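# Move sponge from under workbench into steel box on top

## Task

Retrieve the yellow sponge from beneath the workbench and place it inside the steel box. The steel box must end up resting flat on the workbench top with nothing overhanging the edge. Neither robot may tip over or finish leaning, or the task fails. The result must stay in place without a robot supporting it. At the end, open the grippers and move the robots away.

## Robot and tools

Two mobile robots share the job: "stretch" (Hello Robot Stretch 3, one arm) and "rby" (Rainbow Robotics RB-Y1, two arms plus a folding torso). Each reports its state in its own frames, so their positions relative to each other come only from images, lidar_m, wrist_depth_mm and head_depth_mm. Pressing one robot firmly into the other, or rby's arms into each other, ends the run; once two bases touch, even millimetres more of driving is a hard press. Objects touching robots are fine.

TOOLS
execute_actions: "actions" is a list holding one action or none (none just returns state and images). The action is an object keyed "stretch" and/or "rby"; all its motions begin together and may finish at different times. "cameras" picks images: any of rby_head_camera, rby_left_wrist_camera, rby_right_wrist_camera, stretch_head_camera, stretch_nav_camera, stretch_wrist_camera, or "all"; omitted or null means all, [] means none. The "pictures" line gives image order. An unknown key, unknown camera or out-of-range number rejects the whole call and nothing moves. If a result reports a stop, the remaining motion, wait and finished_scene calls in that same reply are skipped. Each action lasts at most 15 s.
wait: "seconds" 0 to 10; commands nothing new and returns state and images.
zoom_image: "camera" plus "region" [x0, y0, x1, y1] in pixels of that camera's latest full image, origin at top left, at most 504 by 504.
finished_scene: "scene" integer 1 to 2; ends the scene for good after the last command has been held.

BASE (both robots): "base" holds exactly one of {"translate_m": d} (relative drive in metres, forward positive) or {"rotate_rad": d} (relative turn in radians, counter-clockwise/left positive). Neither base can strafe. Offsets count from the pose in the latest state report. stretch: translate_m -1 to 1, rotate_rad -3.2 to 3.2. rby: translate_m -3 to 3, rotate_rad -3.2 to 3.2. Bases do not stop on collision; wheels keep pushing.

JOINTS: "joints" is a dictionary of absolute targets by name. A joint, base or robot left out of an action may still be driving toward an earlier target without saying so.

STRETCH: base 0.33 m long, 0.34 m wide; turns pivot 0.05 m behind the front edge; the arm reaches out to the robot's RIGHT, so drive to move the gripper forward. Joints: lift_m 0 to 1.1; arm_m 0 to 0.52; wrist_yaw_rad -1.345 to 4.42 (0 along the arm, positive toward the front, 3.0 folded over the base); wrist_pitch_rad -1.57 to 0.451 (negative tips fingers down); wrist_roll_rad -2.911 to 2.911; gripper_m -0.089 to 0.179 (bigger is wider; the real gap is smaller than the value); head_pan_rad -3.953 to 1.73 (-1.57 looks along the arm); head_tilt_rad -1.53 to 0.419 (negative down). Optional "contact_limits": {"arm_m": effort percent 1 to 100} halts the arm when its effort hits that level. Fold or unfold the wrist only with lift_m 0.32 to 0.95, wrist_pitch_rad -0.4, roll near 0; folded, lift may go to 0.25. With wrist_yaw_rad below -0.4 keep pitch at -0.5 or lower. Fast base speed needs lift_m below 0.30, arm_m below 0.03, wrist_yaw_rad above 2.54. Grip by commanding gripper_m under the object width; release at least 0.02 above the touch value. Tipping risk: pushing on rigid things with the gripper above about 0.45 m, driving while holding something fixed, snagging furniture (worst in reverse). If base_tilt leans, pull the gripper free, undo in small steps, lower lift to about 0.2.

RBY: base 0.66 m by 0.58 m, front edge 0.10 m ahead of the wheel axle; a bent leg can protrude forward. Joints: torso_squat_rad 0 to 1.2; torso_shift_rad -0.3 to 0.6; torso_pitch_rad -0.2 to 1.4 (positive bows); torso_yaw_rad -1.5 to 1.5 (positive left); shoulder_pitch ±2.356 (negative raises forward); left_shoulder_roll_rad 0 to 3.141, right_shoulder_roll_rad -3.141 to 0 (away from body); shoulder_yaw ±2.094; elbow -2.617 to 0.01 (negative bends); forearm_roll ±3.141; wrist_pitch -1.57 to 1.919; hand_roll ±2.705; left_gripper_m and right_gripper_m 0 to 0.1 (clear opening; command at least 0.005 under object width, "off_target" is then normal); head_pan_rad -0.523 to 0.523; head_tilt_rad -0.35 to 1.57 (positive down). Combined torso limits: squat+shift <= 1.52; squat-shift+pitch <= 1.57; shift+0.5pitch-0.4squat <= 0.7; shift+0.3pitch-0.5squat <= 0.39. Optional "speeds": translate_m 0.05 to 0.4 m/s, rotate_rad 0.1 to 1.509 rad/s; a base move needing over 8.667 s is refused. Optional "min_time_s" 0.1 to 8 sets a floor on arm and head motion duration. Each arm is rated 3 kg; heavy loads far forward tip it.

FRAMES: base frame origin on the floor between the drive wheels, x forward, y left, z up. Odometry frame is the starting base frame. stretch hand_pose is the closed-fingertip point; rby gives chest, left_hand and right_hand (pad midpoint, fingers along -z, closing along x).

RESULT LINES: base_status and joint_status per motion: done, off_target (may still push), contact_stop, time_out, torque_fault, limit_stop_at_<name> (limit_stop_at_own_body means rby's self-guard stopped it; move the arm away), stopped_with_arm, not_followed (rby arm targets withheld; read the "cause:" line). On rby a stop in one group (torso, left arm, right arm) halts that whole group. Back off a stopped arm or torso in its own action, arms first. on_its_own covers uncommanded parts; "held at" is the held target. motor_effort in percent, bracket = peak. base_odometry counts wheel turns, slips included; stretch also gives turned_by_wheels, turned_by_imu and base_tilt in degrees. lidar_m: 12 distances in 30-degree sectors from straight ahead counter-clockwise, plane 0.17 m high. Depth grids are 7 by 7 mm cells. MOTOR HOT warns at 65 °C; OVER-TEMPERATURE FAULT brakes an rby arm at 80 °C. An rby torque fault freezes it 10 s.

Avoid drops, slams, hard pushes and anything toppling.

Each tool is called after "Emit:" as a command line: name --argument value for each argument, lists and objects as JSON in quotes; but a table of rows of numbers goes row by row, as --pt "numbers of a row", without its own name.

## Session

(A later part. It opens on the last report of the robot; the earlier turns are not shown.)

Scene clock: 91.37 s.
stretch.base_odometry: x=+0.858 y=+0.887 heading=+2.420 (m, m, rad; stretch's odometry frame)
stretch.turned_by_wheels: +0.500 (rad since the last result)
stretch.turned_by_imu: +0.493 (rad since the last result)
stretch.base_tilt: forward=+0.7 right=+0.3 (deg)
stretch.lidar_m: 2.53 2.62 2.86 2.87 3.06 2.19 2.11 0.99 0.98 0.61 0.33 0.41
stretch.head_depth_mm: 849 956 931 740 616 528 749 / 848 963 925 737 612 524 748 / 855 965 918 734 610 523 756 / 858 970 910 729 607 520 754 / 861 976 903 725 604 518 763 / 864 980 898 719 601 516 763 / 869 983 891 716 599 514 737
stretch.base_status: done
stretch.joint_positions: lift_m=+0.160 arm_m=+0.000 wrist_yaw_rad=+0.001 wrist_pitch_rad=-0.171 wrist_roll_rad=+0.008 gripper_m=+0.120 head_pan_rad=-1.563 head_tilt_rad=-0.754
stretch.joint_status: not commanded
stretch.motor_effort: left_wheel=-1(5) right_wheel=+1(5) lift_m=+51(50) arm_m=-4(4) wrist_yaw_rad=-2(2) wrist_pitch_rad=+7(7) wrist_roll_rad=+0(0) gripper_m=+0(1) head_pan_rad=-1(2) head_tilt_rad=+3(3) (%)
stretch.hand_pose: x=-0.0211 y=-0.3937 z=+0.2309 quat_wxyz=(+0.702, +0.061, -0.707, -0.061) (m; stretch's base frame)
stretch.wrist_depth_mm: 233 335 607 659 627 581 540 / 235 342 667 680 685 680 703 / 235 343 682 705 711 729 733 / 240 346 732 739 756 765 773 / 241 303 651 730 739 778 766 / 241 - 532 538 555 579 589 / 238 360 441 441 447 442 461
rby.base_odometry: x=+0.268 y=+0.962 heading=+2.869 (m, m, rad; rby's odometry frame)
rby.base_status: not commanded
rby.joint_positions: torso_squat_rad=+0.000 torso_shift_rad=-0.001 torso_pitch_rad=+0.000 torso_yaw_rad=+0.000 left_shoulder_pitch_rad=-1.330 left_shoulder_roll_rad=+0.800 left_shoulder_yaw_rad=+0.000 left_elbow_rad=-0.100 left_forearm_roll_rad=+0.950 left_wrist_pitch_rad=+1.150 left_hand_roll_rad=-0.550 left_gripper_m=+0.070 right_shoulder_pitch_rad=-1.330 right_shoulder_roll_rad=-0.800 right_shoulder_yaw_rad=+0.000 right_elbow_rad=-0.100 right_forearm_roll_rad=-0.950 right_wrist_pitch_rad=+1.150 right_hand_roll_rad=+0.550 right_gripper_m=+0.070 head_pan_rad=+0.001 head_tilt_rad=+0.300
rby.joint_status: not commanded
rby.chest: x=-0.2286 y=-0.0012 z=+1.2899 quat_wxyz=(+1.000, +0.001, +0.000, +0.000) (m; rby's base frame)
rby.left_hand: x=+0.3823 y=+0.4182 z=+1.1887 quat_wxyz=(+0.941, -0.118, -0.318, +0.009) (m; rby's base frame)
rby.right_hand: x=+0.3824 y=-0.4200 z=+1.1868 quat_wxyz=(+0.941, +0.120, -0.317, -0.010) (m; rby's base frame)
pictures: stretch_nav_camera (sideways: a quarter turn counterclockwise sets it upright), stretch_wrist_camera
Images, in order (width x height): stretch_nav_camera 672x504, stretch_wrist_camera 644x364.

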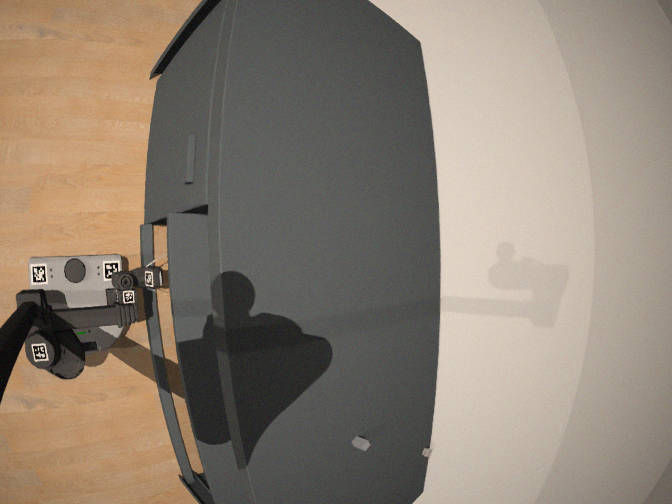

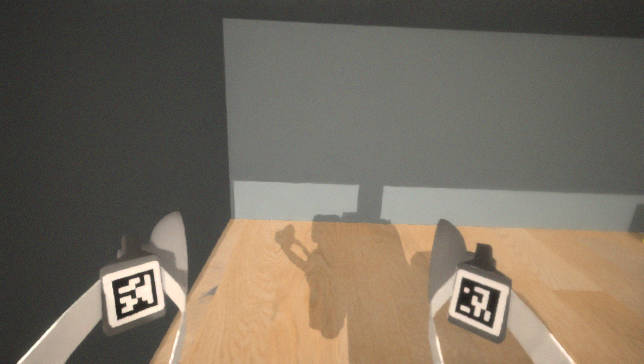

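Emit:
execute_actions --actions '[{"stretch":{"base":{"translate_m":-0.71}}}]' --cameras '[]'

Emit:
execute_actions --actions '[{"stretch":{"joints":{"arm_m":0.3,"lift_m":0.13}}}]' --cameras '[]'

Emit:
execute_actions --actions '[{"stretch":{"joints":{"arm_m":0.4,"wrist_pitch_rad":-0.55}}}]' --cameras '["stretch_wrist_camera"]'

Scene clock: 100.00 s.
stretch.base_odometry: x=+1.391 y=+0.417 heading=+2.419 (m, m, rad; stretch's odometry frame)
stretch.turned_by_wheels: +0.000 (rad since the last result)
stretch.turned_by_imu: +0.000 (rad since the last result)
stretch.base_tilt: forward=+0.6 right=+0.4 (deg)
stretch.lidar_m: 1.10 3.33 3.12 4.88 2.05 1.46 1.42 0.38 0.36 0.94 0.99 0.91
stretch.head_depth_mm: 856 967 930 741 614 526 729 / 858 969 922 738 613 525 759 / 861 972 919 733 610 523 772 / 867 978 910 728 607 521 768 / 868 985 904 724 604 517 779 / 874 991 898 722 602 516 775 / 877 993 891 715 598 515 786
stretch.base_status: done
stretch.joint_positions: lift_m=+0.160 arm_m=+0.000 wrist_yaw_rad=+0.001 wrist_pitch_rad=-0.171 wrist_roll_rad=+0.008 gripper_m=+0.120 head_pan_rad=-1.563 head_tilt_rad=-0.754
stretch.joint_status: not commanded
stretch.motor_effort: left_wheel=-1(6) right_wheel=+1(4) lift_m=+50(50) arm_m=-4(3) wrist_yaw_rad=-2(1) wrist_pitch_rad=+8(8) wrist_roll_rad=+0(0) gripper_m=+0(0) head_pan_rad=-3(2) head_tilt_rad=+3(3) (%)
stretch.hand_pose: x=-0.0211 y=-0.3937 z=+0.2309 quat_wxyz=(+0.702, +0.061, -0.707, -0.061) (m; stretch's base frame)
stretch.wrist_depth_mm: 652 654 646 677 620 443 320 / 693 696 697 678 691 472 315 / 715 718 724 715 710 466 315 / 753 760 754 762 745 461 314 / 661 719 705 670 742 452 310 / 517 - 527 541 559 403 306 / 418 425 432 436 446 430 309
rby.base_odometry: x=+0.268 y=+0.962 heading=+2.869 (m, m, rad; rby's odometry frame)
rby.base_status: not commanded
rby.joint_positions: torso_squat_rad=+0.000 torso_shift_rad=-0.001 torso_pitch_rad=+0.000 torso_yaw_rad=+0.000 left_shoulder_pitch_rad=-1.330 left_shoulder_roll_rad=+0.800 left_shoulder_yaw_rad=+0.000 left_elbow_rad=-0.100 left_forearm_roll_rad=+0.950 left_wrist_pitch_rad=+1.150 left_hand_roll_rad=-0.550 left_gripper_m=+0.070 right_shoulder_pitch_rad=-1.330 right_shoulder_roll_rad=-0.800 right_shoulder_yaw_rad=+0.000 right_elbow_rad=-0.100 right_forearm_roll_rad=-0.950 right_wrist_pitch_rad=+1.150 right_hand_roll_rad=+0.550 right_gripper_m=+0.070 head_pan_rad=+0.001 head_tilt_rad=+0.300
rby.joint_status: not commanded
rby.chest: x=-0.2286 y=-0.0012 z=+1.2899 quat_wxyz=(+1.000, +0.001, +0.000, +0.000) (m; rby's base frame)
rby.left_hand: x=+0.3823 y=+0.4182 z=+1.1887 quat_wxyz=(+0.941, -0.118, -0.318, +0.009) (m; rby's base frame)
rby.right_hand: x=+0.3824 y=-0.4200 z=+1.1868 quat_wxyz=(+0.941, +0.120, -0.317, -0.010) (m; rby's base frame)
pictures: none
No camera images: the call's "cameras" was empty. Leave "cameras" out to get every camera's image.

Scene clock: 103.43 s.
stretch.base_odometry: x=+1.391 y=+0.417 heading=+2.419 (m, m, rad; stretch's odometry frame)
stretch.turned_by_wheels: +0.000 (rad since the last result)
stretch.turned_by_imu: +0.001 (rad since the last result)
stretch.base_tilt: forward=+0.6 right=+0.4 (deg)
stretch.lidar_m: 1.10 3.32 3.12 4.86 2.04 1.46 1.42 0.38 0.36 0.94 0.99 0.91
stretch.head_depth_mm: 851 962 931 742 616 526 729 / 859 967 923 735 613 524 758 / 866 973 916 733 611 522 764 / 865 980 910 727 607 520 768 / 870 981 904 724 604 517 780 / 874 990 895 720 602 516 776 / 878 991 894 715 597 514 785
stretch.base_status: not commanded
stretch.joint_positions: lift_m=+0.130 arm_m=+0.300 wrist_yaw_rad=+0.001 wrist_pitch_rad=-0.171 wrist_roll_rad=+0.008 gripper_m=+0.120 head_pan_rad=-1.563 head_tilt_rad=-0.754
stretch.joint_status: all done
stretch.motor_effort: left_wheel=-1(1) right_wheel=+1(1) lift_m=+31(41) arm_m=+4(4) wrist_yaw_rad=-1(2) wrist_pitch_rad=+8(8) wrist_roll_rad=+0(0) gripper_m=+0(0) head_pan_rad=-3(2) head_tilt_rad=+2(3) (%)
stretch.hand_pose: x=-0.0212 y=-0.6930 z=+0.2016 quat_wxyz=(+0.702, +0.061, -0.707, -0.061) (m; stretch's base frame)
stretch.wrist_depth_mm: 376 369 375 369 378 381 316 / 387 391 389 391 400 386 309 / 404 399 408 412 409 407 310 / 424 423 425 430 436 402 308 / 447 449 451 458 453 409 307 / 460 - 462 409 472 397 301 / 383 381 392 378 402 397 302
rby.base_odometry: x=+0.268 y=+0.962 heading=+2.869 (m, m, rad; rby's odometry frame)
rby.base_status: not commanded
rby.joint_positions: torso_squat_rad=+0.000 torso_shift_rad=-0.001 torso_pitch_rad=+0.000 torso_yaw_rad=+0.000 left_shoulder_pitch_rad=-1.330 left_shoulder_roll_rad=+0.800 left_shoulder_yaw_rad=+0.000 left_elbow_rad=-0.100 left_forearm_roll_rad=+0.950 left_wrist_pitch_rad=+1.150 left_hand_roll_rad=-0.550 left_gripper_m=+0.070 right_shoulder_pitch_rad=-1.330 right_shoulder_roll_rad=-0.800 right_shoulder_yaw_rad=+0.000 right_elbow_rad=-0.100 right_forearm_roll_rad=-0.950 right_wrist_pitch_rad=+1.150 right_hand_roll_rad=+0.550 right_gripper_m=+0.070 head_pan_rad=+0.001 head_tilt_rad=+0.300
rby.joint_status: not commanded
rby.chest: x=-0.2286 y=-0.0012 z=+1.2899 quat_wxyz=(+1.000, +0.001, +0.000, +0.000) (m; rby's base frame)
rby.left_hand: x=+0.3823 y=+0.4182 z=+1.1887 quat_wxyz=(+0.941, -0.118, -0.318, +0.009) (m; rby's base frame)
rby.right_hand: x=+0.3824 y=-0.4200 z=+1.1868 quat_wxyz=(+0.941, +0.120, -0.317, -0.010) (m; rby's base frame)
pictures: none
No camera images: the call's "cameras" was empty. Leave "cameras" out to get every camera's image.

Scene clock: 105.40 s.
stretch.base_odometry: x=+1.391 y=+0.417 heading=+2.419 (m, m, rad; stretch's odometry frame)
stretch.turned_by_wheels: +0.000 (rad since the last result)
stretch.turned_by_imu: +0.000 (rad since the last result)
stretch.base_tilt: forward=+0.7 right=+0.5 (deg)
stretch.lidar_m: 1.10 3.33 3.13 4.85 2.05 1.46 1.42 0.37 0.36 0.94 0.98 0.91
stretch.head_depth_mm: 855 966 929 739 615 526 727 / 857 968 925 738 613 524 759 / 863 974 920 733 609 522 763 / 864 979 910 727 607 520 769 / 872 982 905 723 604 518 778 / 873 989 898 720 601 516 774 / 876 993 893 714 599 514 786
stretch.base_status: not commanded
stretch.joint_positions: lift_m=+0.130 arm_m=+0.400 wrist_yaw_rad=+0.001 wrist_pitch_rad=-0.561 wrist_roll_rad=+0.008 gripper_m=+0.120 head_pan_rad=-1.563 head_tilt_rad=-0.754
stretch.joint_status: all done
stretch.motor_effort: left_wheel=-1(1) right_wheel=+1(1) lift_m=+31(32) arm_m=+3(5) wrist_yaw_rad=-1(1) wrist_pitch_rad=+4(10) wrist_roll_rad=+0(0) gripper_m=+0(0) head_pan_rad=-3(3) head_tilt_rad=+3(2) (%)
stretch.hand_pose: x=-0.0213 y=-0.7488 z=+0.1123 quat_wxyz=(+0.677, +0.196, -0.682, -0.196) (m; stretch's base frame)
stretch.wrist_depth_mm: 289 291 292 295 291 294 296 / 321 322 321 325 327 319 276 / 360 359 360 342 366 365 294 / 365 375 382 298 382 387 307 / 308 326 322 316 335 341 304 / 274 - 283 285 290 300 289 / 249 244 251 253 255 252 264
rby.base_odometry: x=+0.268 y=+0.962 heading=+2.869 (m, m, rad; rby's odometry frame)
rby.base_status: not commanded
rby.joint_positions: torso_squat_rad=+0.000 torso_shift_rad=-0.001 torso_pitch_rad=+0.000 torso_yaw_rad=+0.000 left_shoulder_pitch_rad=-1.330 left_shoulder_roll_rad=+0.800 left_shoulder_yaw_rad=+0.000 left_elbow_rad=-0.100 left_forearm_roll_rad=+0.950 left_wrist_pitch_rad=+1.150 left_hand_roll_rad=-0.550 left_gripper_m=+0.070 right_shoulder_pitch_rad=-1.330 right_shoulder_roll_rad=-0.800 right_shoulder_yaw_rad=+0.000 right_elbow_rad=-0.100 right_forearm_roll_rad=-0.950 right_wrist_pitch_rad=+1.150 right_hand_roll_rad=+0.550 right_gripper_m=+0.070 head_pan_rad=+0.001 head_tilt_rad=+0.300
rby.joint_status: not commanded
rby.chest: x=-0.2286 y=-0.0012 z=+1.2899 quat_wxyz=(+1.000, +0.001, +0.000, +0.000) (m; rby's base frame)
rby.left_hand: x=+0.3823 y=+0.4182 z=+1.1887 quat_wxyz=(+0.941, -0.118, -0.318, +0.009) (m; rby's base frame)
rby.right_hand: x=+0.3824 y=-0.4200 z=+1.1868 quat_wxyz=(+0.941, +0.120, -0.317, -0.010) (m; rby's base frame)
pictures: stretch_wrist_camera
Images, in order (width x height): stretch_wrist_camera 644x364.

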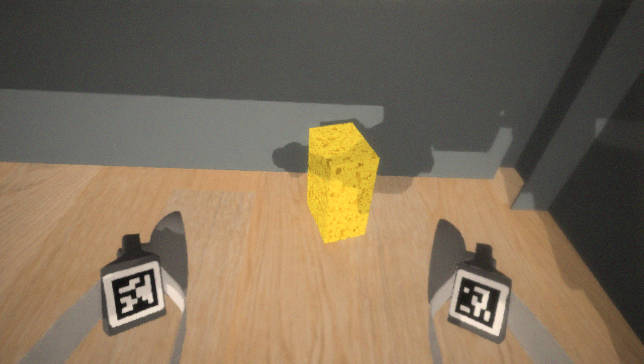

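Emit:
execute_actions --actions '[{"stretch":{"base":{"translate_m":-0.025},"joints":{"arm_m":0.52,"wrist_pitch_rad":-0.62}}}]' --cameras '["stretch_wrist_camera"]'

Emit:
execute_actions --actions '[{"stretch":{"joints":{"gripper_m":0.02}}}]' --cameras '["stretch_wrist_camera"]'

Scene clock: 107.93 s.
stretch.base_odometry: x=+1.409 y=+0.401 heading=+2.419 (m, m, rad; stretch's odometry frame)
stretch.turned_by_wheels: +0.000 (rad since the last result)
stretch.turned_by_imu: +0.000 (rad since the last result)
stretch.base_tilt: forward=+0.7 right=+0.2 (deg)
stretch.lidar_m: 1.10 3.32 3.14 4.87 2.02 1.44 1.39 1.45 0.34 0.93 0.99 0.93
stretch.head_depth_mm: 855 963 1004 742 615 526 675 / 857 973 923 737 612 524 760 / 862 975 917 733 609 522 766 / 867 979 908 727 607 520 768 / 869 982 904 725 604 519 778 / 873 990 897 719 601 516 777 / 879 992 891 717 598 514 785
stretch.base_status: done
stretch.joint_positions: lift_m=+0.130 arm_m=+0.519 wrist_yaw_rad=+0.001 wrist_pitch_rad=-0.630 wrist_roll_rad=+0.008 gripper_m=+0.120 head_pan_rad=-1.563 head_tilt_rad=-0.754
stretch.joint_status: all done
stretch.motor_effort: left_wheel=-1(5) right_wheel=+1(3) lift_m=+32(31) arm_m=+4(3) wrist_yaw_rad=-1(1) wrist_pitch_rad=+4(4) wrist_roll_rad=+0(0) gripper_m=+0(0) head_pan_rad=-3(2) head_tilt_rad=+3(3) (%)
stretch.hand_pose: x=-0.0213 y=-0.8572 z=+0.0985 quat_wxyz=(+0.670, +0.219, -0.674, -0.220) (m; stretch's base frame)
stretch.wrist_depth_mm: 183 181 183 180 183 182 182 / 202 203 204 203 205 204 203 / 229 229 230 229 230 230 239 / 263 264 263 258 263 267 270 / 289 288 288 188 296 303 250 / 256 - 261 188 269 275 258 / 232 231 234 232 243 238 247
rby.base_odometry: x=+0.268 y=+0.962 heading=+2.869 (m, m, rad; rby's odometry frame)
rby.base_status: not commanded
rby.joint_positions: torso_squat_rad=+0.000 torso_shift_rad=-0.001 torso_pitch_rad=+0.000 torso_yaw_rad=+0.000 left_shoulder_pitch_rad=-1.330 left_shoulder_roll_rad=+0.800 left_shoulder_yaw_rad=+0.000 left_elbow_rad=-0.100 left_forearm_roll_rad=+0.950 left_wrist_pitch_rad=+1.150 left_hand_roll_rad=-0.550 left_gripper_m=+0.070 right_shoulder_pitch_rad=-1.330 right_shoulder_roll_rad=-0.800 right_shoulder_yaw_rad=+0.000 right_elbow_rad=-0.100 right_forearm_roll_rad=-0.950 right_wrist_pitch_rad=+1.150 right_hand_roll_rad=+0.550 right_gripper_m=+0.070 head_pan_rad=+0.001 head_tilt_rad=+0.300
rby.joint_status: not commanded
rby.chest: x=-0.2286 y=-0.0012 z=+1.2899 quat_wxyz=(+1.000, +0.001, +0.000, +0.000) (m; rby's base frame)
rby.left_hand: x=+0.3823 y=+0.4182 z=+1.1887 quat_wxyz=(+0.941, -0.118, -0.318, +0.009) (m; rby's base frame)
rby.right_hand: x=+0.3824 y=-0.4200 z=+1.1868 quat_wxyz=(+0.941, +0.120, -0.317, -0.010) (m; rby's base frame)
pictures: stretch_wrist_camera
Images, in order (width x height): stretch_wrist_camera 644x364.

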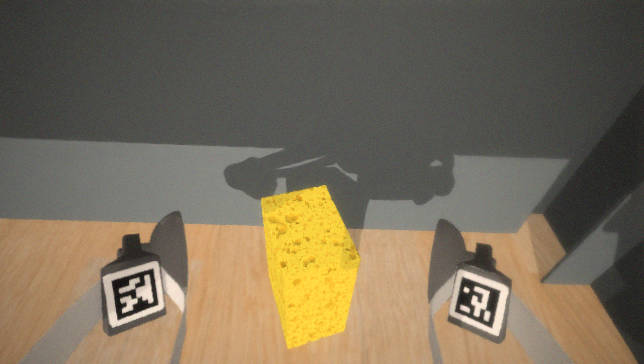

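Scene clock: 109.43 s.
stretch.base_odometry: x=+1.409 y=+0.401 heading=+2.419 (m, m, rad; stretch's odometry frame)
stretch.turned_by_wheels: +0.000 (rad since the last result)
stretch.turned_by_imu: +0.000 (rad since the last result)
stretch.base_tilt: forward=+0.6 right=+0.3 (deg)
stretch.lidar_m: 1.10 3.35 3.14 4.86 2.01 1.44 1.40 1.45 0.34 0.93 0.99 0.93
stretch.head_depth_mm: 855 964 1004 742 615 526 675 / 859 970 926 736 613 524 759 / 863 974 918 733 609 523 766 / 864 979 912 727 607 520 769 / 872 983 903 724 604 518 778 / 873 991 898 721 601 516 775 / 876 995 892 716 598 514 786
stretch.base_status: not commanded
stretch.joint_positions: lift_m=+0.130 arm_m=+0.519 wrist_yaw_rad=+0.001 wrist_pitch_rad=-0.630 wrist_roll_rad=+0.008 gripper_m=+0.020 head_pan_rad=-1.563 head_tilt_rad=-0.754
stretch.joint_status: all done
stretch.motor_effort: left_wheel=-1(1) right_wheel=+1(0) lift_m=+31(32) arm_m=+3(3) wrist_yaw_rad=-1(1) wrist_pitch_rad=+3(4) wrist_roll_rad=+0(0) gripper_m=-6(97) head_pan_rad=-2(3) head_tilt_rad=+3(3) (%)
stretch.hand_pose: x=-0.0213 y=-0.8572 z=+0.0985 quat_wxyz=(+0.670, +0.219, -0.674, -0.220) (m; stretch's base frame)
stretch.wrist_depth_mm: 183 182 182 182 183 182 181 / 203 204 202 201 204 204 204 / 228 229 231 229 229 231 238 / 263 264 264 257 261 266 271 / 288 290 291 187 300 298 249 / 257 258 - 186 276 273 258 / 230 233 233 230 237 244 246
rby.base_odometry: x=+0.268 y=+0.962 heading=+2.869 (m, m, rad; rby's odometry frame)
rby.base_status: not commanded
rby.joint_positions: torso_squat_rad=+0.000 torso_shift_rad=-0.001 torso_pitch_rad=+0.000 torso_yaw_rad=+0.000 left_shoulder_pitch_rad=-1.330 left_shoulder_roll_rad=+0.800 left_shoulder_yaw_rad=+0.000 left_elbow_rad=-0.100 left_forearm_roll_rad=+0.950 left_wrist_pitch_rad=+1.150 left_hand_roll_rad=-0.550 left_gripper_m=+0.070 right_shoulder_pitch_rad=-1.330 right_shoulder_roll_rad=-0.800 right_shoulder_yaw_rad=+0.000 right_elbow_rad=-0.100 right_forearm_roll_rad=-0.950 right_wrist_pitch_rad=+1.150 right_hand_roll_rad=+0.550 right_gripper_m=+0.070 head_pan_rad=+0.001 head_tilt_rad=+0.300
rby.joint_status: not commanded
rby.chest: x=-0.2286 y=-0.0012 z=+1.2899 quat_wxyz=(+1.000, +0.001, +0.000, +0.000) (m; rby's base frame)
rby.left_hand: x=+0.3823 y=+0.4182 z=+1.1887 quat_wxyz=(+0.941, -0.118, -0.318, +0.009) (m; rby's base frame)
rby.right_hand: x=+0.3824 y=-0.4200 z=+1.1868 quat_wxyz=(+0.941, +0.120, -0.317, -0.010) (m; rby's base frame)
pictures: stretch_wrist_camera
Images, in order (width x height): stretch_wrist_camera 644x364.

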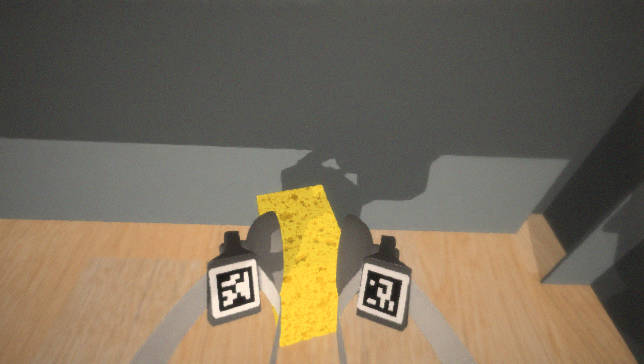

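Emit:
execute_actions --actions '[{"stretch":{"joints":{"gripper_m":-0.01}},"rby":{"base":{"rotate_rad":-0.5}}}]' --cameras '[]'

Emit:
execute_actions --actions '[{"stretch":{"joints":{"wrist_pitch_rad":-0.2,"lift_m":0.15}},"rby":{"base":{"translate_m":0.75}}}]' --cameras '[]'

Emit:
execute_actions --actions '[{"stretch":{"joints":{"arm_m":0.0}},"rby":{"base":{"rotate_rad":0.8},"joints":{"head_tilt_rad":0.5}}}]' --cameras '["stretch_wrist_camera","rby_head_camera"]'

Scene clock: 112.47 s.
stretch.base_odometry: x=+1.409 y=+0.401 heading=+2.419 (m, m, rad; stretch's odometry frame)
stretch.turned_by_wheels: +0.000 (rad since the last result)
stretch.turned_by_imu: +0.000 (rad since the last result)
stretch.base_tilt: forward=+0.7 right=+0.3 (deg)
stretch.lidar_m: 1.10 3.35 3.13 4.87 2.02 1.44 1.40 1.45 0.34 0.93 0.98 0.93
stretch.head_depth_mm: 858 965 1006 741 616 526 676 / 859 970 924 737 613 524 758 / 861 973 916 733 610 522 765 / 865 979 911 729 607 520 768 / 870 981 904 724 604 518 778 / 872 987 897 720 603 516 776 / 877 993 891 718 598 513 787
stretch.base_status: not commanded
stretch.joint_positions: lift_m=+0.130 arm_m=+0.519 wrist_yaw_rad=+0.001 wrist_pitch_rad=-0.629 wrist_roll_rad=+0.008 gripper_m=-0.009 head_pan_rad=-1.563 head_tilt_rad=-0.754
stretch.joint_status: all done
stretch.motor_effort: left_wheel=-1(1) right_wheel=+1(1) lift_m=+32(32) arm_m=+4(3) wrist_yaw_rad=-1(2) wrist_pitch_rad=+3(4) wrist_roll_rad=+0(1) gripper_m=-16(100) head_pan_rad=-2(2) head_tilt_rad=+3(3) (%)
stretch.hand_pose: x=-0.0213 y=-0.8575 z=+0.0988 quat_wxyz=(+0.670, +0.218, -0.674, -0.219) (m; stretch's base frame)
stretch.wrist_depth_mm: 182 182 182 182 181 183 183 / 204 201 202 204 201 203 202 / 230 228 229 229 230 229 240 / 261 262 267 256 263 265 270 / 288 291 291 192 300 301 247 / 254 261 - 187 272 277 260 / 228 232 234 231 237 244 246
rby.base_odometry: x=+0.268 y=+0.962 heading=+2.370 (m, m, rad; rby's odometry frame)
rby.base_status: done
rby.joint_positions: torso_squat_rad=+0.000 torso_shift_rad=-0.001 torso_pitch_rad=+0.000 torso_yaw_rad=+0.000 left_shoulder_pitch_rad=-1.330 left_shoulder_roll_rad=+0.800 left_shoulder_yaw_rad=+0.000 left_elbow_rad=-0.100 left_forearm_roll_rad=+0.950 left_wrist_pitch_rad=+1.150 left_hand_roll_rad=-0.550 left_gripper_m=+0.070 right_shoulder_pitch_rad=-1.330 right_shoulder_roll_rad=-0.800 right_shoulder_yaw_rad=+0.000 right_elbow_rad=-0.100 right_forearm_roll_rad=-0.950 right_wrist_pitch_rad=+1.150 right_hand_roll_rad=+0.550 right_gripper_m=+0.070 head_pan_rad=+0.001 head_tilt_rad=+0.300
rby.joint_status: not commanded
rby.chest: x=-0.2286 y=-0.0012 z=+1.2899 quat_wxyz=(+1.000, +0.001, +0.000, +0.000) (m; rby's base frame)
rby.left_hand: x=+0.3823 y=+0.4183 z=+1.1886 quat_wxyz=(+0.941, -0.118, -0.318, +0.009) (m; rby's base frame)
rby.right_hand: x=+0.3824 y=-0.4199 z=+1.1868 quat_wxyz=(+0.941, +0.120, -0.317, -0.010) (m; rby's base frame)
pictures: none
No camera images: the call's "cameras" was empty. Leave "cameras" out to get every camera's image.

Scene clock: 115.70 s.
stretch.base_odometry: x=+1.409 y=+0.401 heading=+2.419 (m, m, rad; stretch's odometry frame)
stretch.turned_by_wheels: +0.000 (rad since the last result)
stretch.turned_by_imu: +0.000 (rad since the last result)
stretch.base_tilt: forward=+0.6 right=+0.5 (deg)
stretch.lidar_m: 1.10 3.36 3.00 4.87 2.01 1.44 1.40 1.45 0.34 0.93 0.99 0.93
stretch.head_depth_mm: 855 964 1003 740 614 526 673 / 860 966 924 736 612 524 760 / 862 972 919 733 610 523 765 / 866 978 911 728 606 519 769 / 871 985 904 724 604 518 780 / 873 989 897 720 601 517 776 / 877 995 891 716 598 514 786
stretch.base_status: not commanded
stretch.joint_positions: lift_m=+0.150 arm_m=+0.519 wrist_yaw_rad=-0.001 wrist_pitch_rad=-0.223 wrist_roll_rad=+0.008 gripper_m=-0.010 head_pan_rad=-1.563 head_tilt_rad=-0.754
stretch.joint_status: all done
stretch.motor_effort: left_wheel=-1(3) right_wheel=+1(3) lift_m=+50(54) arm_m=+4(3) wrist_yaw_rad=+1(2) wrist_pitch_rad=+8(25) wrist_roll_rad=+0(0) gripper_m=-6(18) head_pan_rad=-2(3) head_tilt_rad=+2(3) (%)
stretch.hand_pose: x=-0.0219 y=-0.9090 z=+0.2082 quat_wxyz=(+0.700, +0.078, -0.705, -0.080) (m; stretch's base frame)
stretch.wrist_depth_mm: 166 167 168 168 170 170 172 / 174 176 176 177 179 180 179 / 184 184 185 188 189 189 190 / 195 196 196 199 199 201 204 / 207 207 208 206 212 214 218 / 219 221 221 - 227 230 237 / 234 239 241 240 242 246 252
rby.base_odometry: x=-0.269 y=+1.486 heading=+2.369 (m, m, rad; rby's odometry frame)
rby.base_status: done
rby.joint_positions: torso_squat_rad=+0.000 torso_shift_rad=-0.001 torso_pitch_rad=+0.000 torso_yaw_rad=+0.000 left_shoulder_pitch_rad=-1.330 left_shoulder_roll_rad=+0.800 left_shoulder_yaw_rad=+0.000 left_elbow_rad=-0.100 left_forearm_roll_rad=+0.950 left_wrist_pitch_rad=+1.150 left_hand_roll_rad=-0.550 left_gripper_m=+0.070 right_shoulder_pitch_rad=-1.330 right_shoulder_roll_rad=-0.800 right_shoulder_yaw_rad=+0.000 right_elbow_rad=-0.100 right_forearm_roll_rad=-0.950 right_wrist_pitch_rad=+1.150 right_hand_roll_rad=+0.550 right_gripper_m=+0.070 head_pan_rad=+0.001 head_tilt_rad=+0.300
rby.joint_status: not commanded
rby.chest: x=-0.2286 y=-0.0012 z=+1.2899 quat_wxyz=(+1.000, +0.001, +0.000, +0.000) (m; rby's base frame)
rby.left_hand: x=+0.3823 y=+0.4182 z=+1.1886 quat_wxyz=(+0.941, -0.118, -0.318, +0.009) (m; rby's base frame)
rby.right_hand: x=+0.3824 y=-0.4199 z=+1.1867 quat_wxyz=(+0.941, +0.120, -0.317, -0.010) (m; rby's base frame)
pictures: none
No camera images: the call's "cameras" was empty. Leave "cameras" out to get every camera's image.

Scene clock: 120.70 s.
stretch.base_odometry: x=+1.409 y=+0.401 heading=+2.419 (m, m, rad; stretch's odometry frame)
stretch.turned_by_wheels: +0.000 (rad since the last result)
stretch.turned_by_imu: +0.001 (rad since the last result)
stretch.base_tilt: forward=+0.7 right=+0.2 (deg)
stretch.lidar_m: 1.10 3.34 2.83 4.86 2.01 1.43 1.39 1.44 0.34 0.93 0.99 0.93
stretch.head_depth_mm: 855 967 1005 740 616 527 675 / 860 970 925 737 612 524 759 / 862 972 919 733 610 523 770 / 866 979 908 728 607 520 769 / 872 984 905 726 605 518 778 / 873 994 899 721 601 517 776 / 878 990 894 716 600 514 787
stretch.base_status: not commanded
stretch.joint_positions: lift_m=+0.150 arm_m=+0.000 wrist_yaw_rad=-0.001 wrist_pitch_rad=-0.222 wrist_roll_rad=+0.008 gripper_m=-0.010 head_pan_rad=-1.563 head_tilt_rad=-0.754
stretch.joint_status: all done
stretch.motor_effort: left_wheel=-1(1) right_wheel=+0(0) lift_m=+50(50) arm_m=-4(6) wrist_yaw_rad=+1(1) wrist_pitch_rad=+8(8) wrist_roll_rad=+1(1) gripper_m=-7(5) head_pan_rad=-3(2) head_tilt_rad=+2(3) (%)
stretch.hand_pose: x=-0.0218 y=-0.3899 z=+0.2085 quat_wxyz=(+0.700, +0.078, -0.705, -0.079) (m; stretch's base frame)
stretch.wrist_depth_mm: 645 645 657 667 642 421 284 / 682 692 711 690 704 419 286 / 732 743 738 731 693 413 284 / 738 769 758 761 754 412 283 / 574 588 603 668 619 408 280 / 459 464 478 - 500 403 279 / 381 383 382 389 406 386 274
rby.base_odometry: x=-0.269 y=+1.486 heading=-3.115 (m, m, rad; rby's odometry frame)
rby.base_status: done
rby.joint_positions: torso_squat_rad=+0.000 torso_shift_rad=-0.001 torso_pitch_rad=+0.000 torso_yaw_rad=+0.000 left_shoulder_pitch_rad=-1.330 left_shoulder_roll_rad=+0.800 left_shoulder_yaw_rad=+0.000 left_elbow_rad=-0.100 left_forearm_roll_rad=+0.950 left_wrist_pitch_rad=+1.150 left_hand_roll_rad=-0.550 left_gripper_m=+0.070 right_shoulder_pitch_rad=-1.330 right_shoulder_roll_rad=-0.800 right_shoulder_yaw_rad=+0.000 right_elbow_rad=-0.100 right_forearm_roll_rad=-0.950 right_wrist_pitch_rad=+1.150 right_hand_roll_rad=+0.550 right_gripper_m=+0.070 head_pan_rad=+0.001 head_tilt_rad=+0.500
rby.joint_status: all done
rby.chest: x=-0.2286 y=-0.0013 z=+1.2899 quat_wxyz=(+1.000, +0.001, +0.000, +0.000) (m; rby's base frame)
rby.left_hand: x=+0.3823 y=+0.4182 z=+1.1886 quat_wxyz=(+0.941, -0.118, -0.318, +0.009) (m; rby's base frame)
rby.right_hand: x=+0.3824 y=-0.4200 z=+1.1867 quat_wxyz=(+0.941, +0.120, -0.317, -0.010) (m; rby's base frame)
pictures: rby_head_camera, stretch_wrist_camera
Images, in order (width x height): rby_head_camera 896x504, stretch_wrist_camera 644x364.

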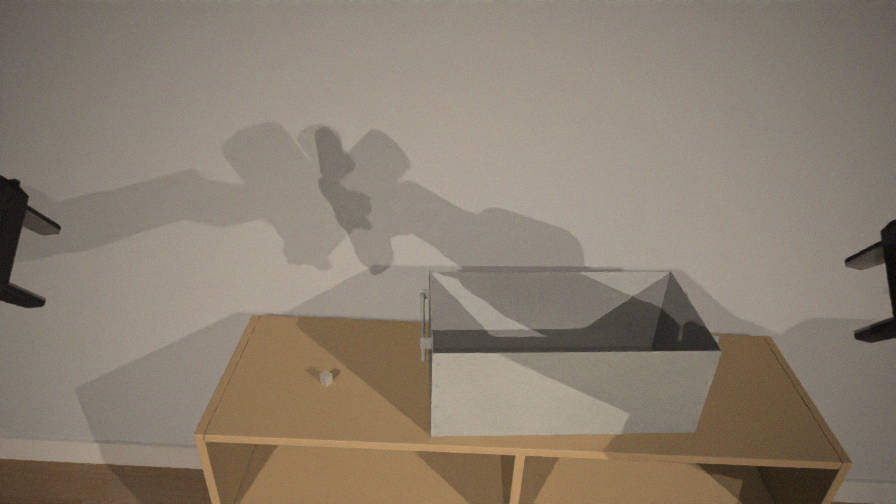

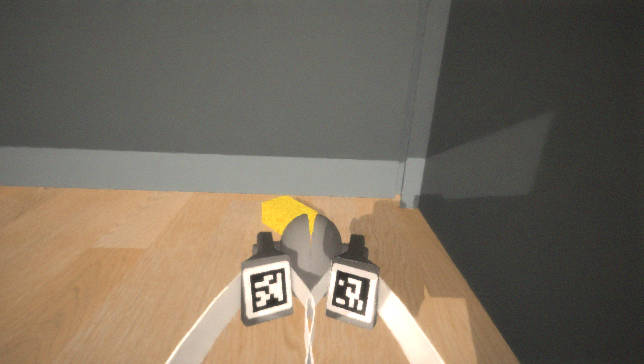

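Emit:
execute_actions --actions '[{"stretch":{"joints":{"gripper_m":0.13,"arm_m":0.3,"lift_m":0.13}}}]' --cameras '[]'

Emit:
execute_actions --actions '[{"stretch":{"joints":{"arm_m":0.4,"wrist_pitch_rad":-0.6}}}]' --cameras '["stretch_wrist_camera"]'

Scene clock: 124.47 s.
stretch.base_odometry: x=+1.409 y=+0.401 heading=+2.419 (m, m, rad; stretch's odometry frame)
stretch.turned_by_wheels: +0.000 (rad since the last result)
stretch.turned_by_imu: +0.001 (rad since the last result)
stretch.base_tilt: forward=+0.7 right=+0.3 (deg)
stretch.lidar_m: 1.10 3.35 2.83 4.86 2.02 1.44 1.40 1.44 0.34 0.93 0.99 0.93
stretch.head_depth_mm: 855 965 1004 742 615 527 674 / 858 965 925 736 613 525 759 / 862 975 919 733 610 522 765 / 865 980 913 728 606 520 768 / 869 984 905 724 604 518 781 / 873 988 899 722 602 516 775 / 879 993 894 716 599 515 787
stretch.base_status: not commanded
stretch.joint_positions: lift_m=+0.130 arm_m=+0.300 wrist_yaw_rad=-0.001 wrist_pitch_rad=-0.222 wrist_roll_rad=+0.008 gripper_m=+0.130 head_pan_rad=-1.563 head_tilt_rad=-0.754
stretch.joint_status: all done
stretch.motor_effort: left_wheel=-1(1) right_wheel=+0(0) lift_m=+32(44) arm_m=+4(5) wrist_yaw_rad=+0(1) wrist_pitch_rad=+8(8) wrist_roll_rad=+0(0) gripper_m=+1(97) head_pan_rad=-3(2) head_tilt_rad=+2(3) (%)
stretch.hand_pose: x=-0.0218 y=-0.6893 z=+0.1892 quat_wxyz=(+0.700, +0.078, -0.705, -0.079) (m; stretch's base frame)
stretch.wrist_depth_mm: 370 372 372 375 373 369 283 / 387 385 392 389 396 357 282 / 408 404 411 411 428 369 274 / 429 434 435 441 436 380 275 / 454 468 466 469 467 386 279 / 431 - 451 443 456 348 271 / 354 352 329 352 375 367 266
rby.base_odometry: x=-0.269 y=+1.486 heading=-3.115 (m, m, rad; rby's odometry frame)
rby.base_status: not commanded
rby.joint_positions: torso_squat_rad=+0.000 torso_shift_rad=-0.001 torso_pitch_rad=+0.000 torso_yaw_rad=+0.000 left_shoulder_pitch_rad=-1.330 left_shoulder_roll_rad=+0.800 left_shoulder_yaw_rad=+0.000 left_elbow_rad=-0.100 left_forearm_roll_rad=+0.950 left_wrist_pitch_rad=+1.150 left_hand_roll_rad=-0.550 left_gripper_m=+0.070 right_shoulder_pitch_rad=-1.330 right_shoulder_roll_rad=-0.800 right_shoulder_yaw_rad=+0.000 right_elbow_rad=-0.100 right_forearm_roll_rad=-0.950 right_wrist_pitch_rad=+1.150 right_hand_roll_rad=+0.550 right_gripper_m=+0.070 head_pan_rad=+0.001 head_tilt_rad=+0.500
rby.joint_status: not commanded
rby.chest: x=-0.2286 y=-0.0013 z=+1.2899 quat_wxyz=(+1.000, +0.001, +0.000, +0.000) (m; rby's base frame)
rby.left_hand: x=+0.3823 y=+0.4182 z=+1.1886 quat_wxyz=(+0.941, -0.118, -0.318, +0.009) (m; rby's base frame)
rby.right_hand: x=+0.3824 y=-0.4200 z=+1.1867 quat_wxyz=(+0.941, +0.120, -0.317, -0.010) (m; rby's base frame)
pictures: none
No camera images: the call's "cameras" was empty. Leave "cameras" out to get every camera's image.

Scene clock: 126.43 s.
stretch.base_odometry: x=+1.409 y=+0.401 heading=+2.419 (m, m, rad; stretch's odometry frame)
stretch.turned_by_wheels: +0.000 (rad since the last result)
stretch.turned_by_imu: +0.000 (rad since the last result)
stretch.base_tilt: forward=+0.4 right=+0.3 (deg)
stretch.lidar_m: 1.10 3.34 2.83 4.89 2.02 1.43 1.40 1.45 0.34 0.93 0.99 0.93
stretch.head_depth_mm: 854 963 1002 741 616 526 674 / 859 970 926 736 613 524 759 / 864 973 917 732 610 523 764 / 867 980 911 728 607 521 770 / 869 986 907 724 604 518 778 / 872 988 899 720 601 516 775 / 877 991 894 718 598 514 787
stretch.base_status: not commanded
stretch.joint_positions: lift_m=+0.130 arm_m=+0.400 wrist_yaw_rad=-0.001 wrist_pitch_rad=-0.610 wrist_roll_rad=+0.008 gripper_m=+0.130 head_pan_rad=-1.563 head_tilt_rad=-0.754
stretch.joint_status: all done
stretch.motor_effort: left_wheel=-1(1) right_wheel=+1(0) lift_m=+32(32) arm_m=+4(4) wrist_yaw_rad=+2(0) wrist_pitch_rad=+3(4) wrist_roll_rad=+0(0) gripper_m=+0(1) head_pan_rad=-2(2) head_tilt_rad=+3(3) (%)
stretch.hand_pose: x=-0.0218 y=-0.7408 z=+0.1024 quat_wxyz=(+0.672, +0.211, -0.677, -0.214) (m; stretch's base frame)
stretch.wrist_depth_mm: 298 296 299 300 300 295 254 / 328 333 333 333 331 340 267 / 368 372 374 378 375 365 275 / 341 346 356 360 372 358 274 / 296 306 262 304 315 324 273 / 270 - 255 265 274 285 271 / 230 232 239 239 244 242 248
rby.base_odometry: x=-0.269 y=+1.486 heading=-3.115 (m, m, rad; rby's odometry frame)
rby.base_status: not commanded
rby.joint_positions: torso_squat_rad=+0.000 torso_shift_rad=-0.001 torso_pitch_rad=+0.000 torso_yaw_rad=+0.000 left_shoulder_pitch_rad=-1.330 left_shoulder_roll_rad=+0.800 left_shoulder_yaw_rad=+0.000 left_elbow_rad=-0.100 left_forearm_roll_rad=+0.950 left_wrist_pitch_rad=+1.150 left_hand_roll_rad=-0.550 left_gripper_m=+0.070 right_shoulder_pitch_rad=-1.330 right_shoulder_roll_rad=-0.800 right_shoulder_yaw_rad=+0.000 right_elbow_rad=-0.100 right_forearm_roll_rad=-0.950 right_wrist_pitch_rad=+1.150 right_hand_roll_rad=+0.550 right_gripper_m=+0.070 head_pan_rad=+0.001 head_tilt_rad=+0.500
rby.joint_status: not commanded
rby.chest: x=-0.2286 y=-0.0013 z=+1.2899 quat_wxyz=(+1.000, +0.001, +0.000, +0.000) (m; rby's base frame)
rby.left_hand: x=+0.3823 y=+0.4182 z=+1.1886 quat_wxyz=(+0.941, -0.118, -0.318, +0.009) (m; rby's base frame)
rby.right_hand: x=+0.3824 y=-0.4200 z=+1.1867 quat_wxyz=(+0.941, +0.120, -0.317, -0.010) (m; rby's base frame)
pictures: stretch_wrist_camera
Images, in order (width x height): stretch_wrist_camera 644x364.

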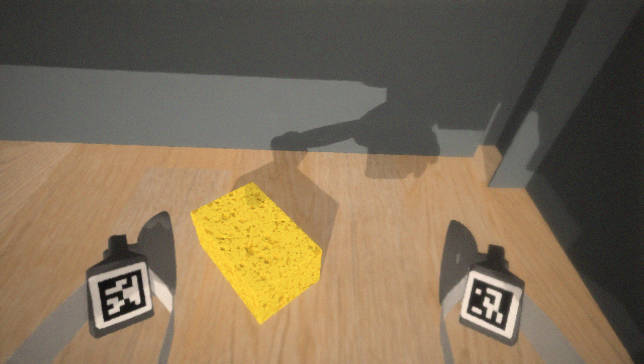

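Emit:
execute_actions --actions '[{"stretch":{"base":{"translate_m":0.045},"joints":{"arm_m":0.46,"gripper_m":0.16}}}]' --cameras '[]'

Emit:
execute_actions --actions '[{"stretch":{"joints":{"wrist_pitch_rad":-0.9,"arm_m":0.52}}}]' --cameras '["stretch_wrist_camera"]'

Scene clock: 128.43 s.
stretch.base_odometry: x=+1.376 y=+0.431 heading=+2.419 (m, m, rad; stretch's odometry frame)
stretch.turned_by_wheels: +0.000 (rad since the last result)
stretch.turned_by_imu: +0.000 (rad since the last result)
stretch.base_tilt: forward=+0.6 right=+0.3 (deg)
stretch.lidar_m: 1.10 3.31 2.81 4.87 2.07 1.49 1.44 0.38 0.37 0.95 0.99 0.89
stretch.head_depth_mm: 854 963 934 739 616 527 765 / 858 968 927 736 612 525 759 / 862 974 915 733 609 522 762 / 864 980 910 728 607 521 766 / 868 984 906 726 605 519 778 / 874 988 899 721 601 516 776 / 876 990 892 698 598 514 784
stretch.base_status: done
stretch.joint_positions: lift_m=+0.130 arm_m=+0.460 wrist_yaw_rad=-0.001 wrist_pitch_rad=-0.611 wrist_roll_rad=+0.008 gripper_m=+0.160 head_pan_rad=-1.563 head_tilt_rad=-0.754
stretch.joint_status: all done
stretch.motor_effort: left_wheel=-1(3) right_wheel=+0(4) lift_m=+32(32) arm_m=+3(4) wrist_yaw_rad=+2(1) wrist_pitch_rad=+4(4) wrist_roll_rad=-1(0) gripper_m=+0(99) head_pan_rad=-3(2) head_tilt_rad=+2(2) (%)
stretch.hand_pose: x=-0.0218 y=-0.8008 z=+0.1023 quat_wxyz=(+0.672, +0.211, -0.677, -0.214) (m; stretch's base frame)
stretch.wrist_depth_mm: 238 238 237 237 238 237 240 / 263 263 265 266 268 264 271 / 296 297 296 298 295 301 297 / 323 329 333 336 342 342 314 / 295 300 302 305 315 324 311 / - 265 258 225 277 - 285 / 228 234 232 201 239 243 253
rby.base_odometry: x=-0.269 y=+1.486 heading=-3.115 (m, m, rad; rby's odometry frame)
rby.base_status: not commanded
rby.joint_positions: torso_squat_rad=+0.000 torso_shift_rad=-0.001 torso_pitch_rad=+0.000 torso_yaw_rad=+0.000 left_shoulder_pitch_rad=-1.330 left_shoulder_roll_rad=+0.800 left_shoulder_yaw_rad=+0.000 left_elbow_rad=-0.100 left_forearm_roll_rad=+0.950 left_wrist_pitch_rad=+1.150 left_hand_roll_rad=-0.550 left_gripper_m=+0.070 right_shoulder_pitch_rad=-1.330 right_shoulder_roll_rad=-0.800 right_shoulder_yaw_rad=+0.000 right_elbow_rad=-0.100 right_forearm_roll_rad=-0.950 right_wrist_pitch_rad=+1.150 right_hand_roll_rad=+0.550 right_gripper_m=+0.070 head_pan_rad=+0.001 head_tilt_rad=+0.500
rby.joint_status: not commanded
rby.chest: x=-0.2286 y=-0.0013 z=+1.2899 quat_wxyz=(+1.000, +0.001, +0.000, +0.000) (m; rby's base frame)
rby.left_hand: x=+0.3823 y=+0.4182 z=+1.1886 quat_wxyz=(+0.941, -0.118, -0.318, +0.009) (m; rby's base frame)
rby.right_hand: x=+0.3824 y=-0.4200 z=+1.1867 quat_wxyz=(+0.941, +0.120, -0.317, -0.010) (m; rby's base frame)
pictures: none
No camera images: the call's "cameras" was empty. Leave "cameras" out to get every camera's image.

Scene clock: 130.03 s.
stretch.base_odometry: x=+1.376 y=+0.431 heading=+2.419 (m, m, rad; stretch's odometry frame)
stretch.turned_by_wheels: +0.000 (rad since the last result)
stretch.turned_by_imu: +0.000 (rad since the last result)
stretch.base_tilt: forward=+0.7 right=+0.5 (deg)
stretch.lidar_m: 1.10 3.32 2.80 4.88 2.08 1.48 1.44 0.38 0.37 0.95 0.99 0.89
stretch.head_depth_mm: 854 963 930 741 616 527 765 / 859 971 922 737 613 525 759 / 861 977 917 733 610 523 761 / 866 975 912 728 607 520 769 / 870 987 903 725 604 518 778 / 873 991 897 720 601 516 775 / 877 992 894 698 599 514 785
stretch.base_status: not commanded
stretch.joint_positions: lift_m=+0.130 arm_m=+0.519 wrist_yaw_rad=-0.001 wrist_pitch_rad=-0.906 wrist_roll_rad=+0.008 gripper_m=+0.160 head_pan_rad=-1.563 head_tilt_rad=-0.754
stretch.joint_status: all done
stretch.motor_effort: left_wheel=-1(1) right_wheel=+0(0) lift_m=+32(32) arm_m=+4(5) wrist_yaw_rad=+1(1) wrist_pitch_rad=+2(1) wrist_roll_rad=+0(0) gripper_m=+0(1) head_pan_rad=-2(2) head_tilt_rad=+2(2) (%)
stretch.hand_pose: x=-0.0218 y=-0.8036 z=+0.0525 quat_wxyz=(+0.633, +0.308, -0.638, -0.311) (m; stretch's base frame)
stretch.wrist_depth_mm: 226 226 226 225 224 222 223 / 265 266 262 263 263 263 259 / 260 266 267 273 275 280 284 / 238 245 246 249 251 257 262 / 221 225 217 185 231 239 239 / - 208 206 172 213 - 223 / 189 193 195 163 200 201 208
rby.base_odometry: x=-0.269 y=+1.486 heading=-3.115 (m, m, rad; rby's odometry frame)
rby.base_status: not commanded
rby.joint_positions: torso_squat_rad=+0.000 torso_shift_rad=-0.001 torso_pitch_rad=+0.000 torso_yaw_rad=+0.000 left_shoulder_pitch_rad=-1.330 left_shoulder_roll_rad=+0.800 left_shoulder_yaw_rad=+0.000 left_elbow_rad=-0.100 left_forearm_roll_rad=+0.950 left_wrist_pitch_rad=+1.150 left_hand_roll_rad=-0.550 left_gripper_m=+0.070 right_shoulder_pitch_rad=-1.330 right_shoulder_roll_rad=-0.800 right_shoulder_yaw_rad=+0.000 right_elbow_rad=-0.100 right_forearm_roll_rad=-0.950 right_wrist_pitch_rad=+1.150 right_hand_roll_rad=+0.550 right_gripper_m=+0.070 head_pan_rad=+0.001 head_tilt_rad=+0.500
rby.joint_status: not commanded
rby.chest: x=-0.2286 y=-0.0013 z=+1.2899 quat_wxyz=(+1.000, +0.001, +0.000, +0.000) (m; rby's base frame)
rby.left_hand: x=+0.3823 y=+0.4182 z=+1.1886 quat_wxyz=(+0.941, -0.118, -0.318, +0.009) (m; rby's base frame)
rby.right_hand: x=+0.3824 y=-0.4200 z=+1.1867 quat_wxyz=(+0.941, +0.120, -0.317, -0.010) (m; rby's base frame)
pictures: stretch_wrist_camera
Images, in order (width x height): stretch_wrist_camera 644x364.

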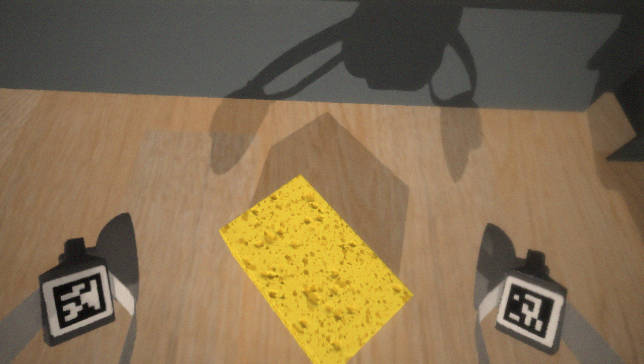

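Emit:
execute_actions --actions '[{"stretch":{"joints":{"gripper_m":0.0}},"rby":{"base":{"translate_m":0.4,"rotate_rad":0}}}]'

Emit:
execute_actions --actions '[{"stretch":{"joints":{"gripper_m":-0.02}},"rby":{"base":{"translate_m":0.4}}}]' --cameras '["stretch_wrist_camera","rby_head_camera","rby_left_wrist_camera"]'

action 0: rby: "base" must hold exactly one of rotate_rad, translate_m; got {"translate_m": 0.4, "rotate_rad": 0}

Scene clock: 134.60 s.
stretch.base_odometry: x=+1.376 y=+0.431 heading=+2.420 (m, m, rad; stretch's odometry frame)
stretch.turned_by_wheels: +0.001 (rad since the last result)
stretch.turned_by_imu: +0.002 (rad since the last result)
stretch.base_tilt: forward=+0.8 right=+0.2 (deg)
stretch.lidar_m: 1.11 3.25 3.07 4.86 2.07 1.48 1.44 0.38 0.37 0.95 0.99 0.89
stretch.head_depth_mm: 854 964 934 744 618 527 762 / 856 969 927 737 613 525 759 / 862 973 921 734 611 522 759 / 865 979 916 730 608 521 768 / 869 984 905 725 606 519 779 / 874 987 902 723 601 517 774 / 876 993 893 700 599 515 774
stretch.base_status: not commanded
stretch.joint_positions: lift_m=+0.130 arm_m=+0.519 wrist_yaw_rad=+0.010 wrist_pitch_rad=-0.874 wrist_roll_rad=+0.006 gripper_m=-0.019 head_pan_rad=-1.563 head_tilt_rad=-0.753
stretch.joint_status: all done
stretch.motor_effort: left_wheel=+7(8) right_wheel=-11(14) lift_m=+32(32) arm_m=+4(4) wrist_yaw_rad=-10(11) wrist_pitch_rad=-9(15) wrist_roll_rad=+1(1) gripper_m=-19(100) head_pan_rad=-2(3) head_tilt_rad=+2(3) (%)
stretch.hand_pose: x=-0.0201 y=-0.8104 z=+0.0571 quat_wxyz=(+0.641, +0.302, -0.641, -0.297) (m; stretch's base frame)
stretch.wrist_depth_mm: 221 220 218 216 213 213 213 / 258 255 254 253 251 248 247 / 274 277 281 284 287 285 291 / 250 253 256 262 266 269 270 / 229 230 238 193 243 243 247 / 212 213 - 174 224 225 227 / 198 198 199 163 202 207 210
rby.base_odometry: x=-0.668 y=+1.475 heading=-3.114 (m, m, rad; rby's odometry frame)
rby.base_status: done
rby.joint_positions: torso_squat_rad=+0.000 torso_shift_rad=-0.001 torso_pitch_rad=+0.000 torso_yaw_rad=+0.000 left_shoulder_pitch_rad=-1.330 left_shoulder_roll_rad=+0.800 left_shoulder_yaw_rad=+0.000 left_elbow_rad=-0.100 left_forearm_roll_rad=+0.950 left_wrist_pitch_rad=+1.150 left_hand_roll_rad=-0.550 left_gripper_m=+0.070 right_shoulder_pitch_rad=-1.330 right_shoulder_roll_rad=-0.800 right_shoulder_yaw_rad=+0.000 right_elbow_rad=-0.100 right_forearm_roll_rad=-0.950 right_wrist_pitch_rad=+1.150 right_hand_roll_rad=+0.550 right_gripper_m=+0.070 head_pan_rad=+0.001 head_tilt_rad=+0.500
rby.joint_status: not commanded
rby.chest: x=-0.2286 y=-0.0013 z=+1.2899 quat_wxyz=(+1.000, +0.001, +0.000, +0.000) (m; rby's base frame)
rby.left_hand: x=+0.3823 y=+0.4182 z=+1.1886 quat_wxyz=(+0.941, -0.118, -0.318, +0.009) (m; rby's base frame)
rby.right_hand: x=+0.3824 y=-0.4199 z=+1.1867 quat_wxyz=(+0.941, +0.120, -0.317, -0.010) (m; rby's base frame)
pictures: rby_head_camera, rby_left_wrist_camera, stretch_wrist_camera
Images, in order (width x height): rby_head_camera 896x504, rby_left_wrist_camera 644x364, stretch_wrist_camera 644x364.

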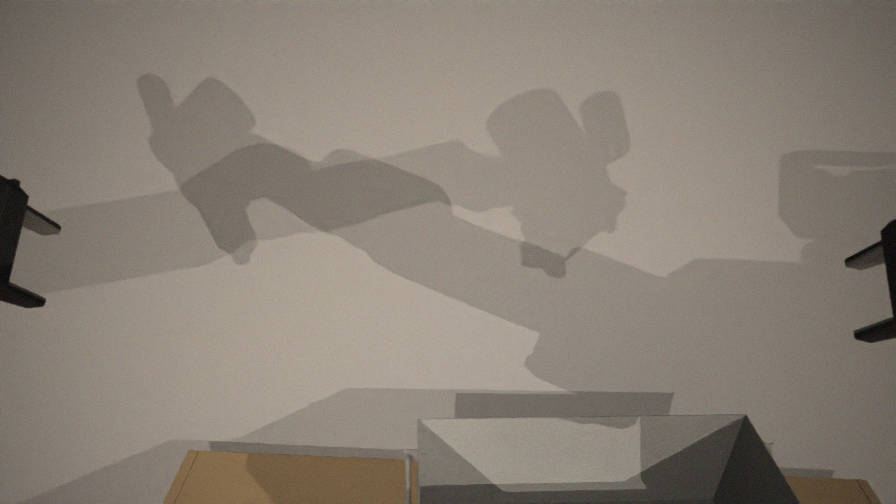

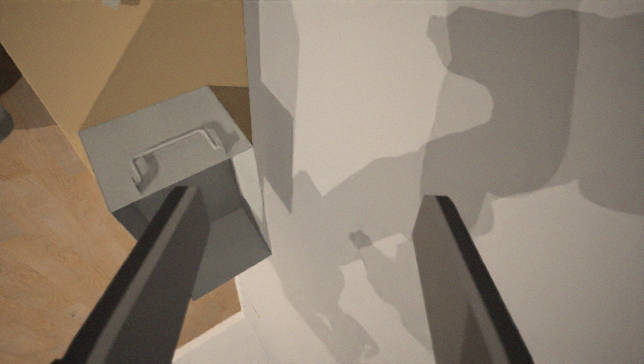

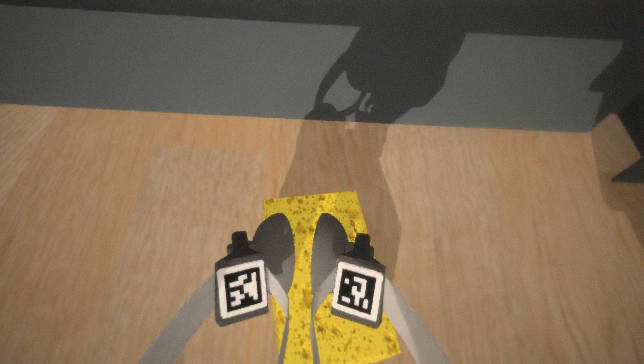

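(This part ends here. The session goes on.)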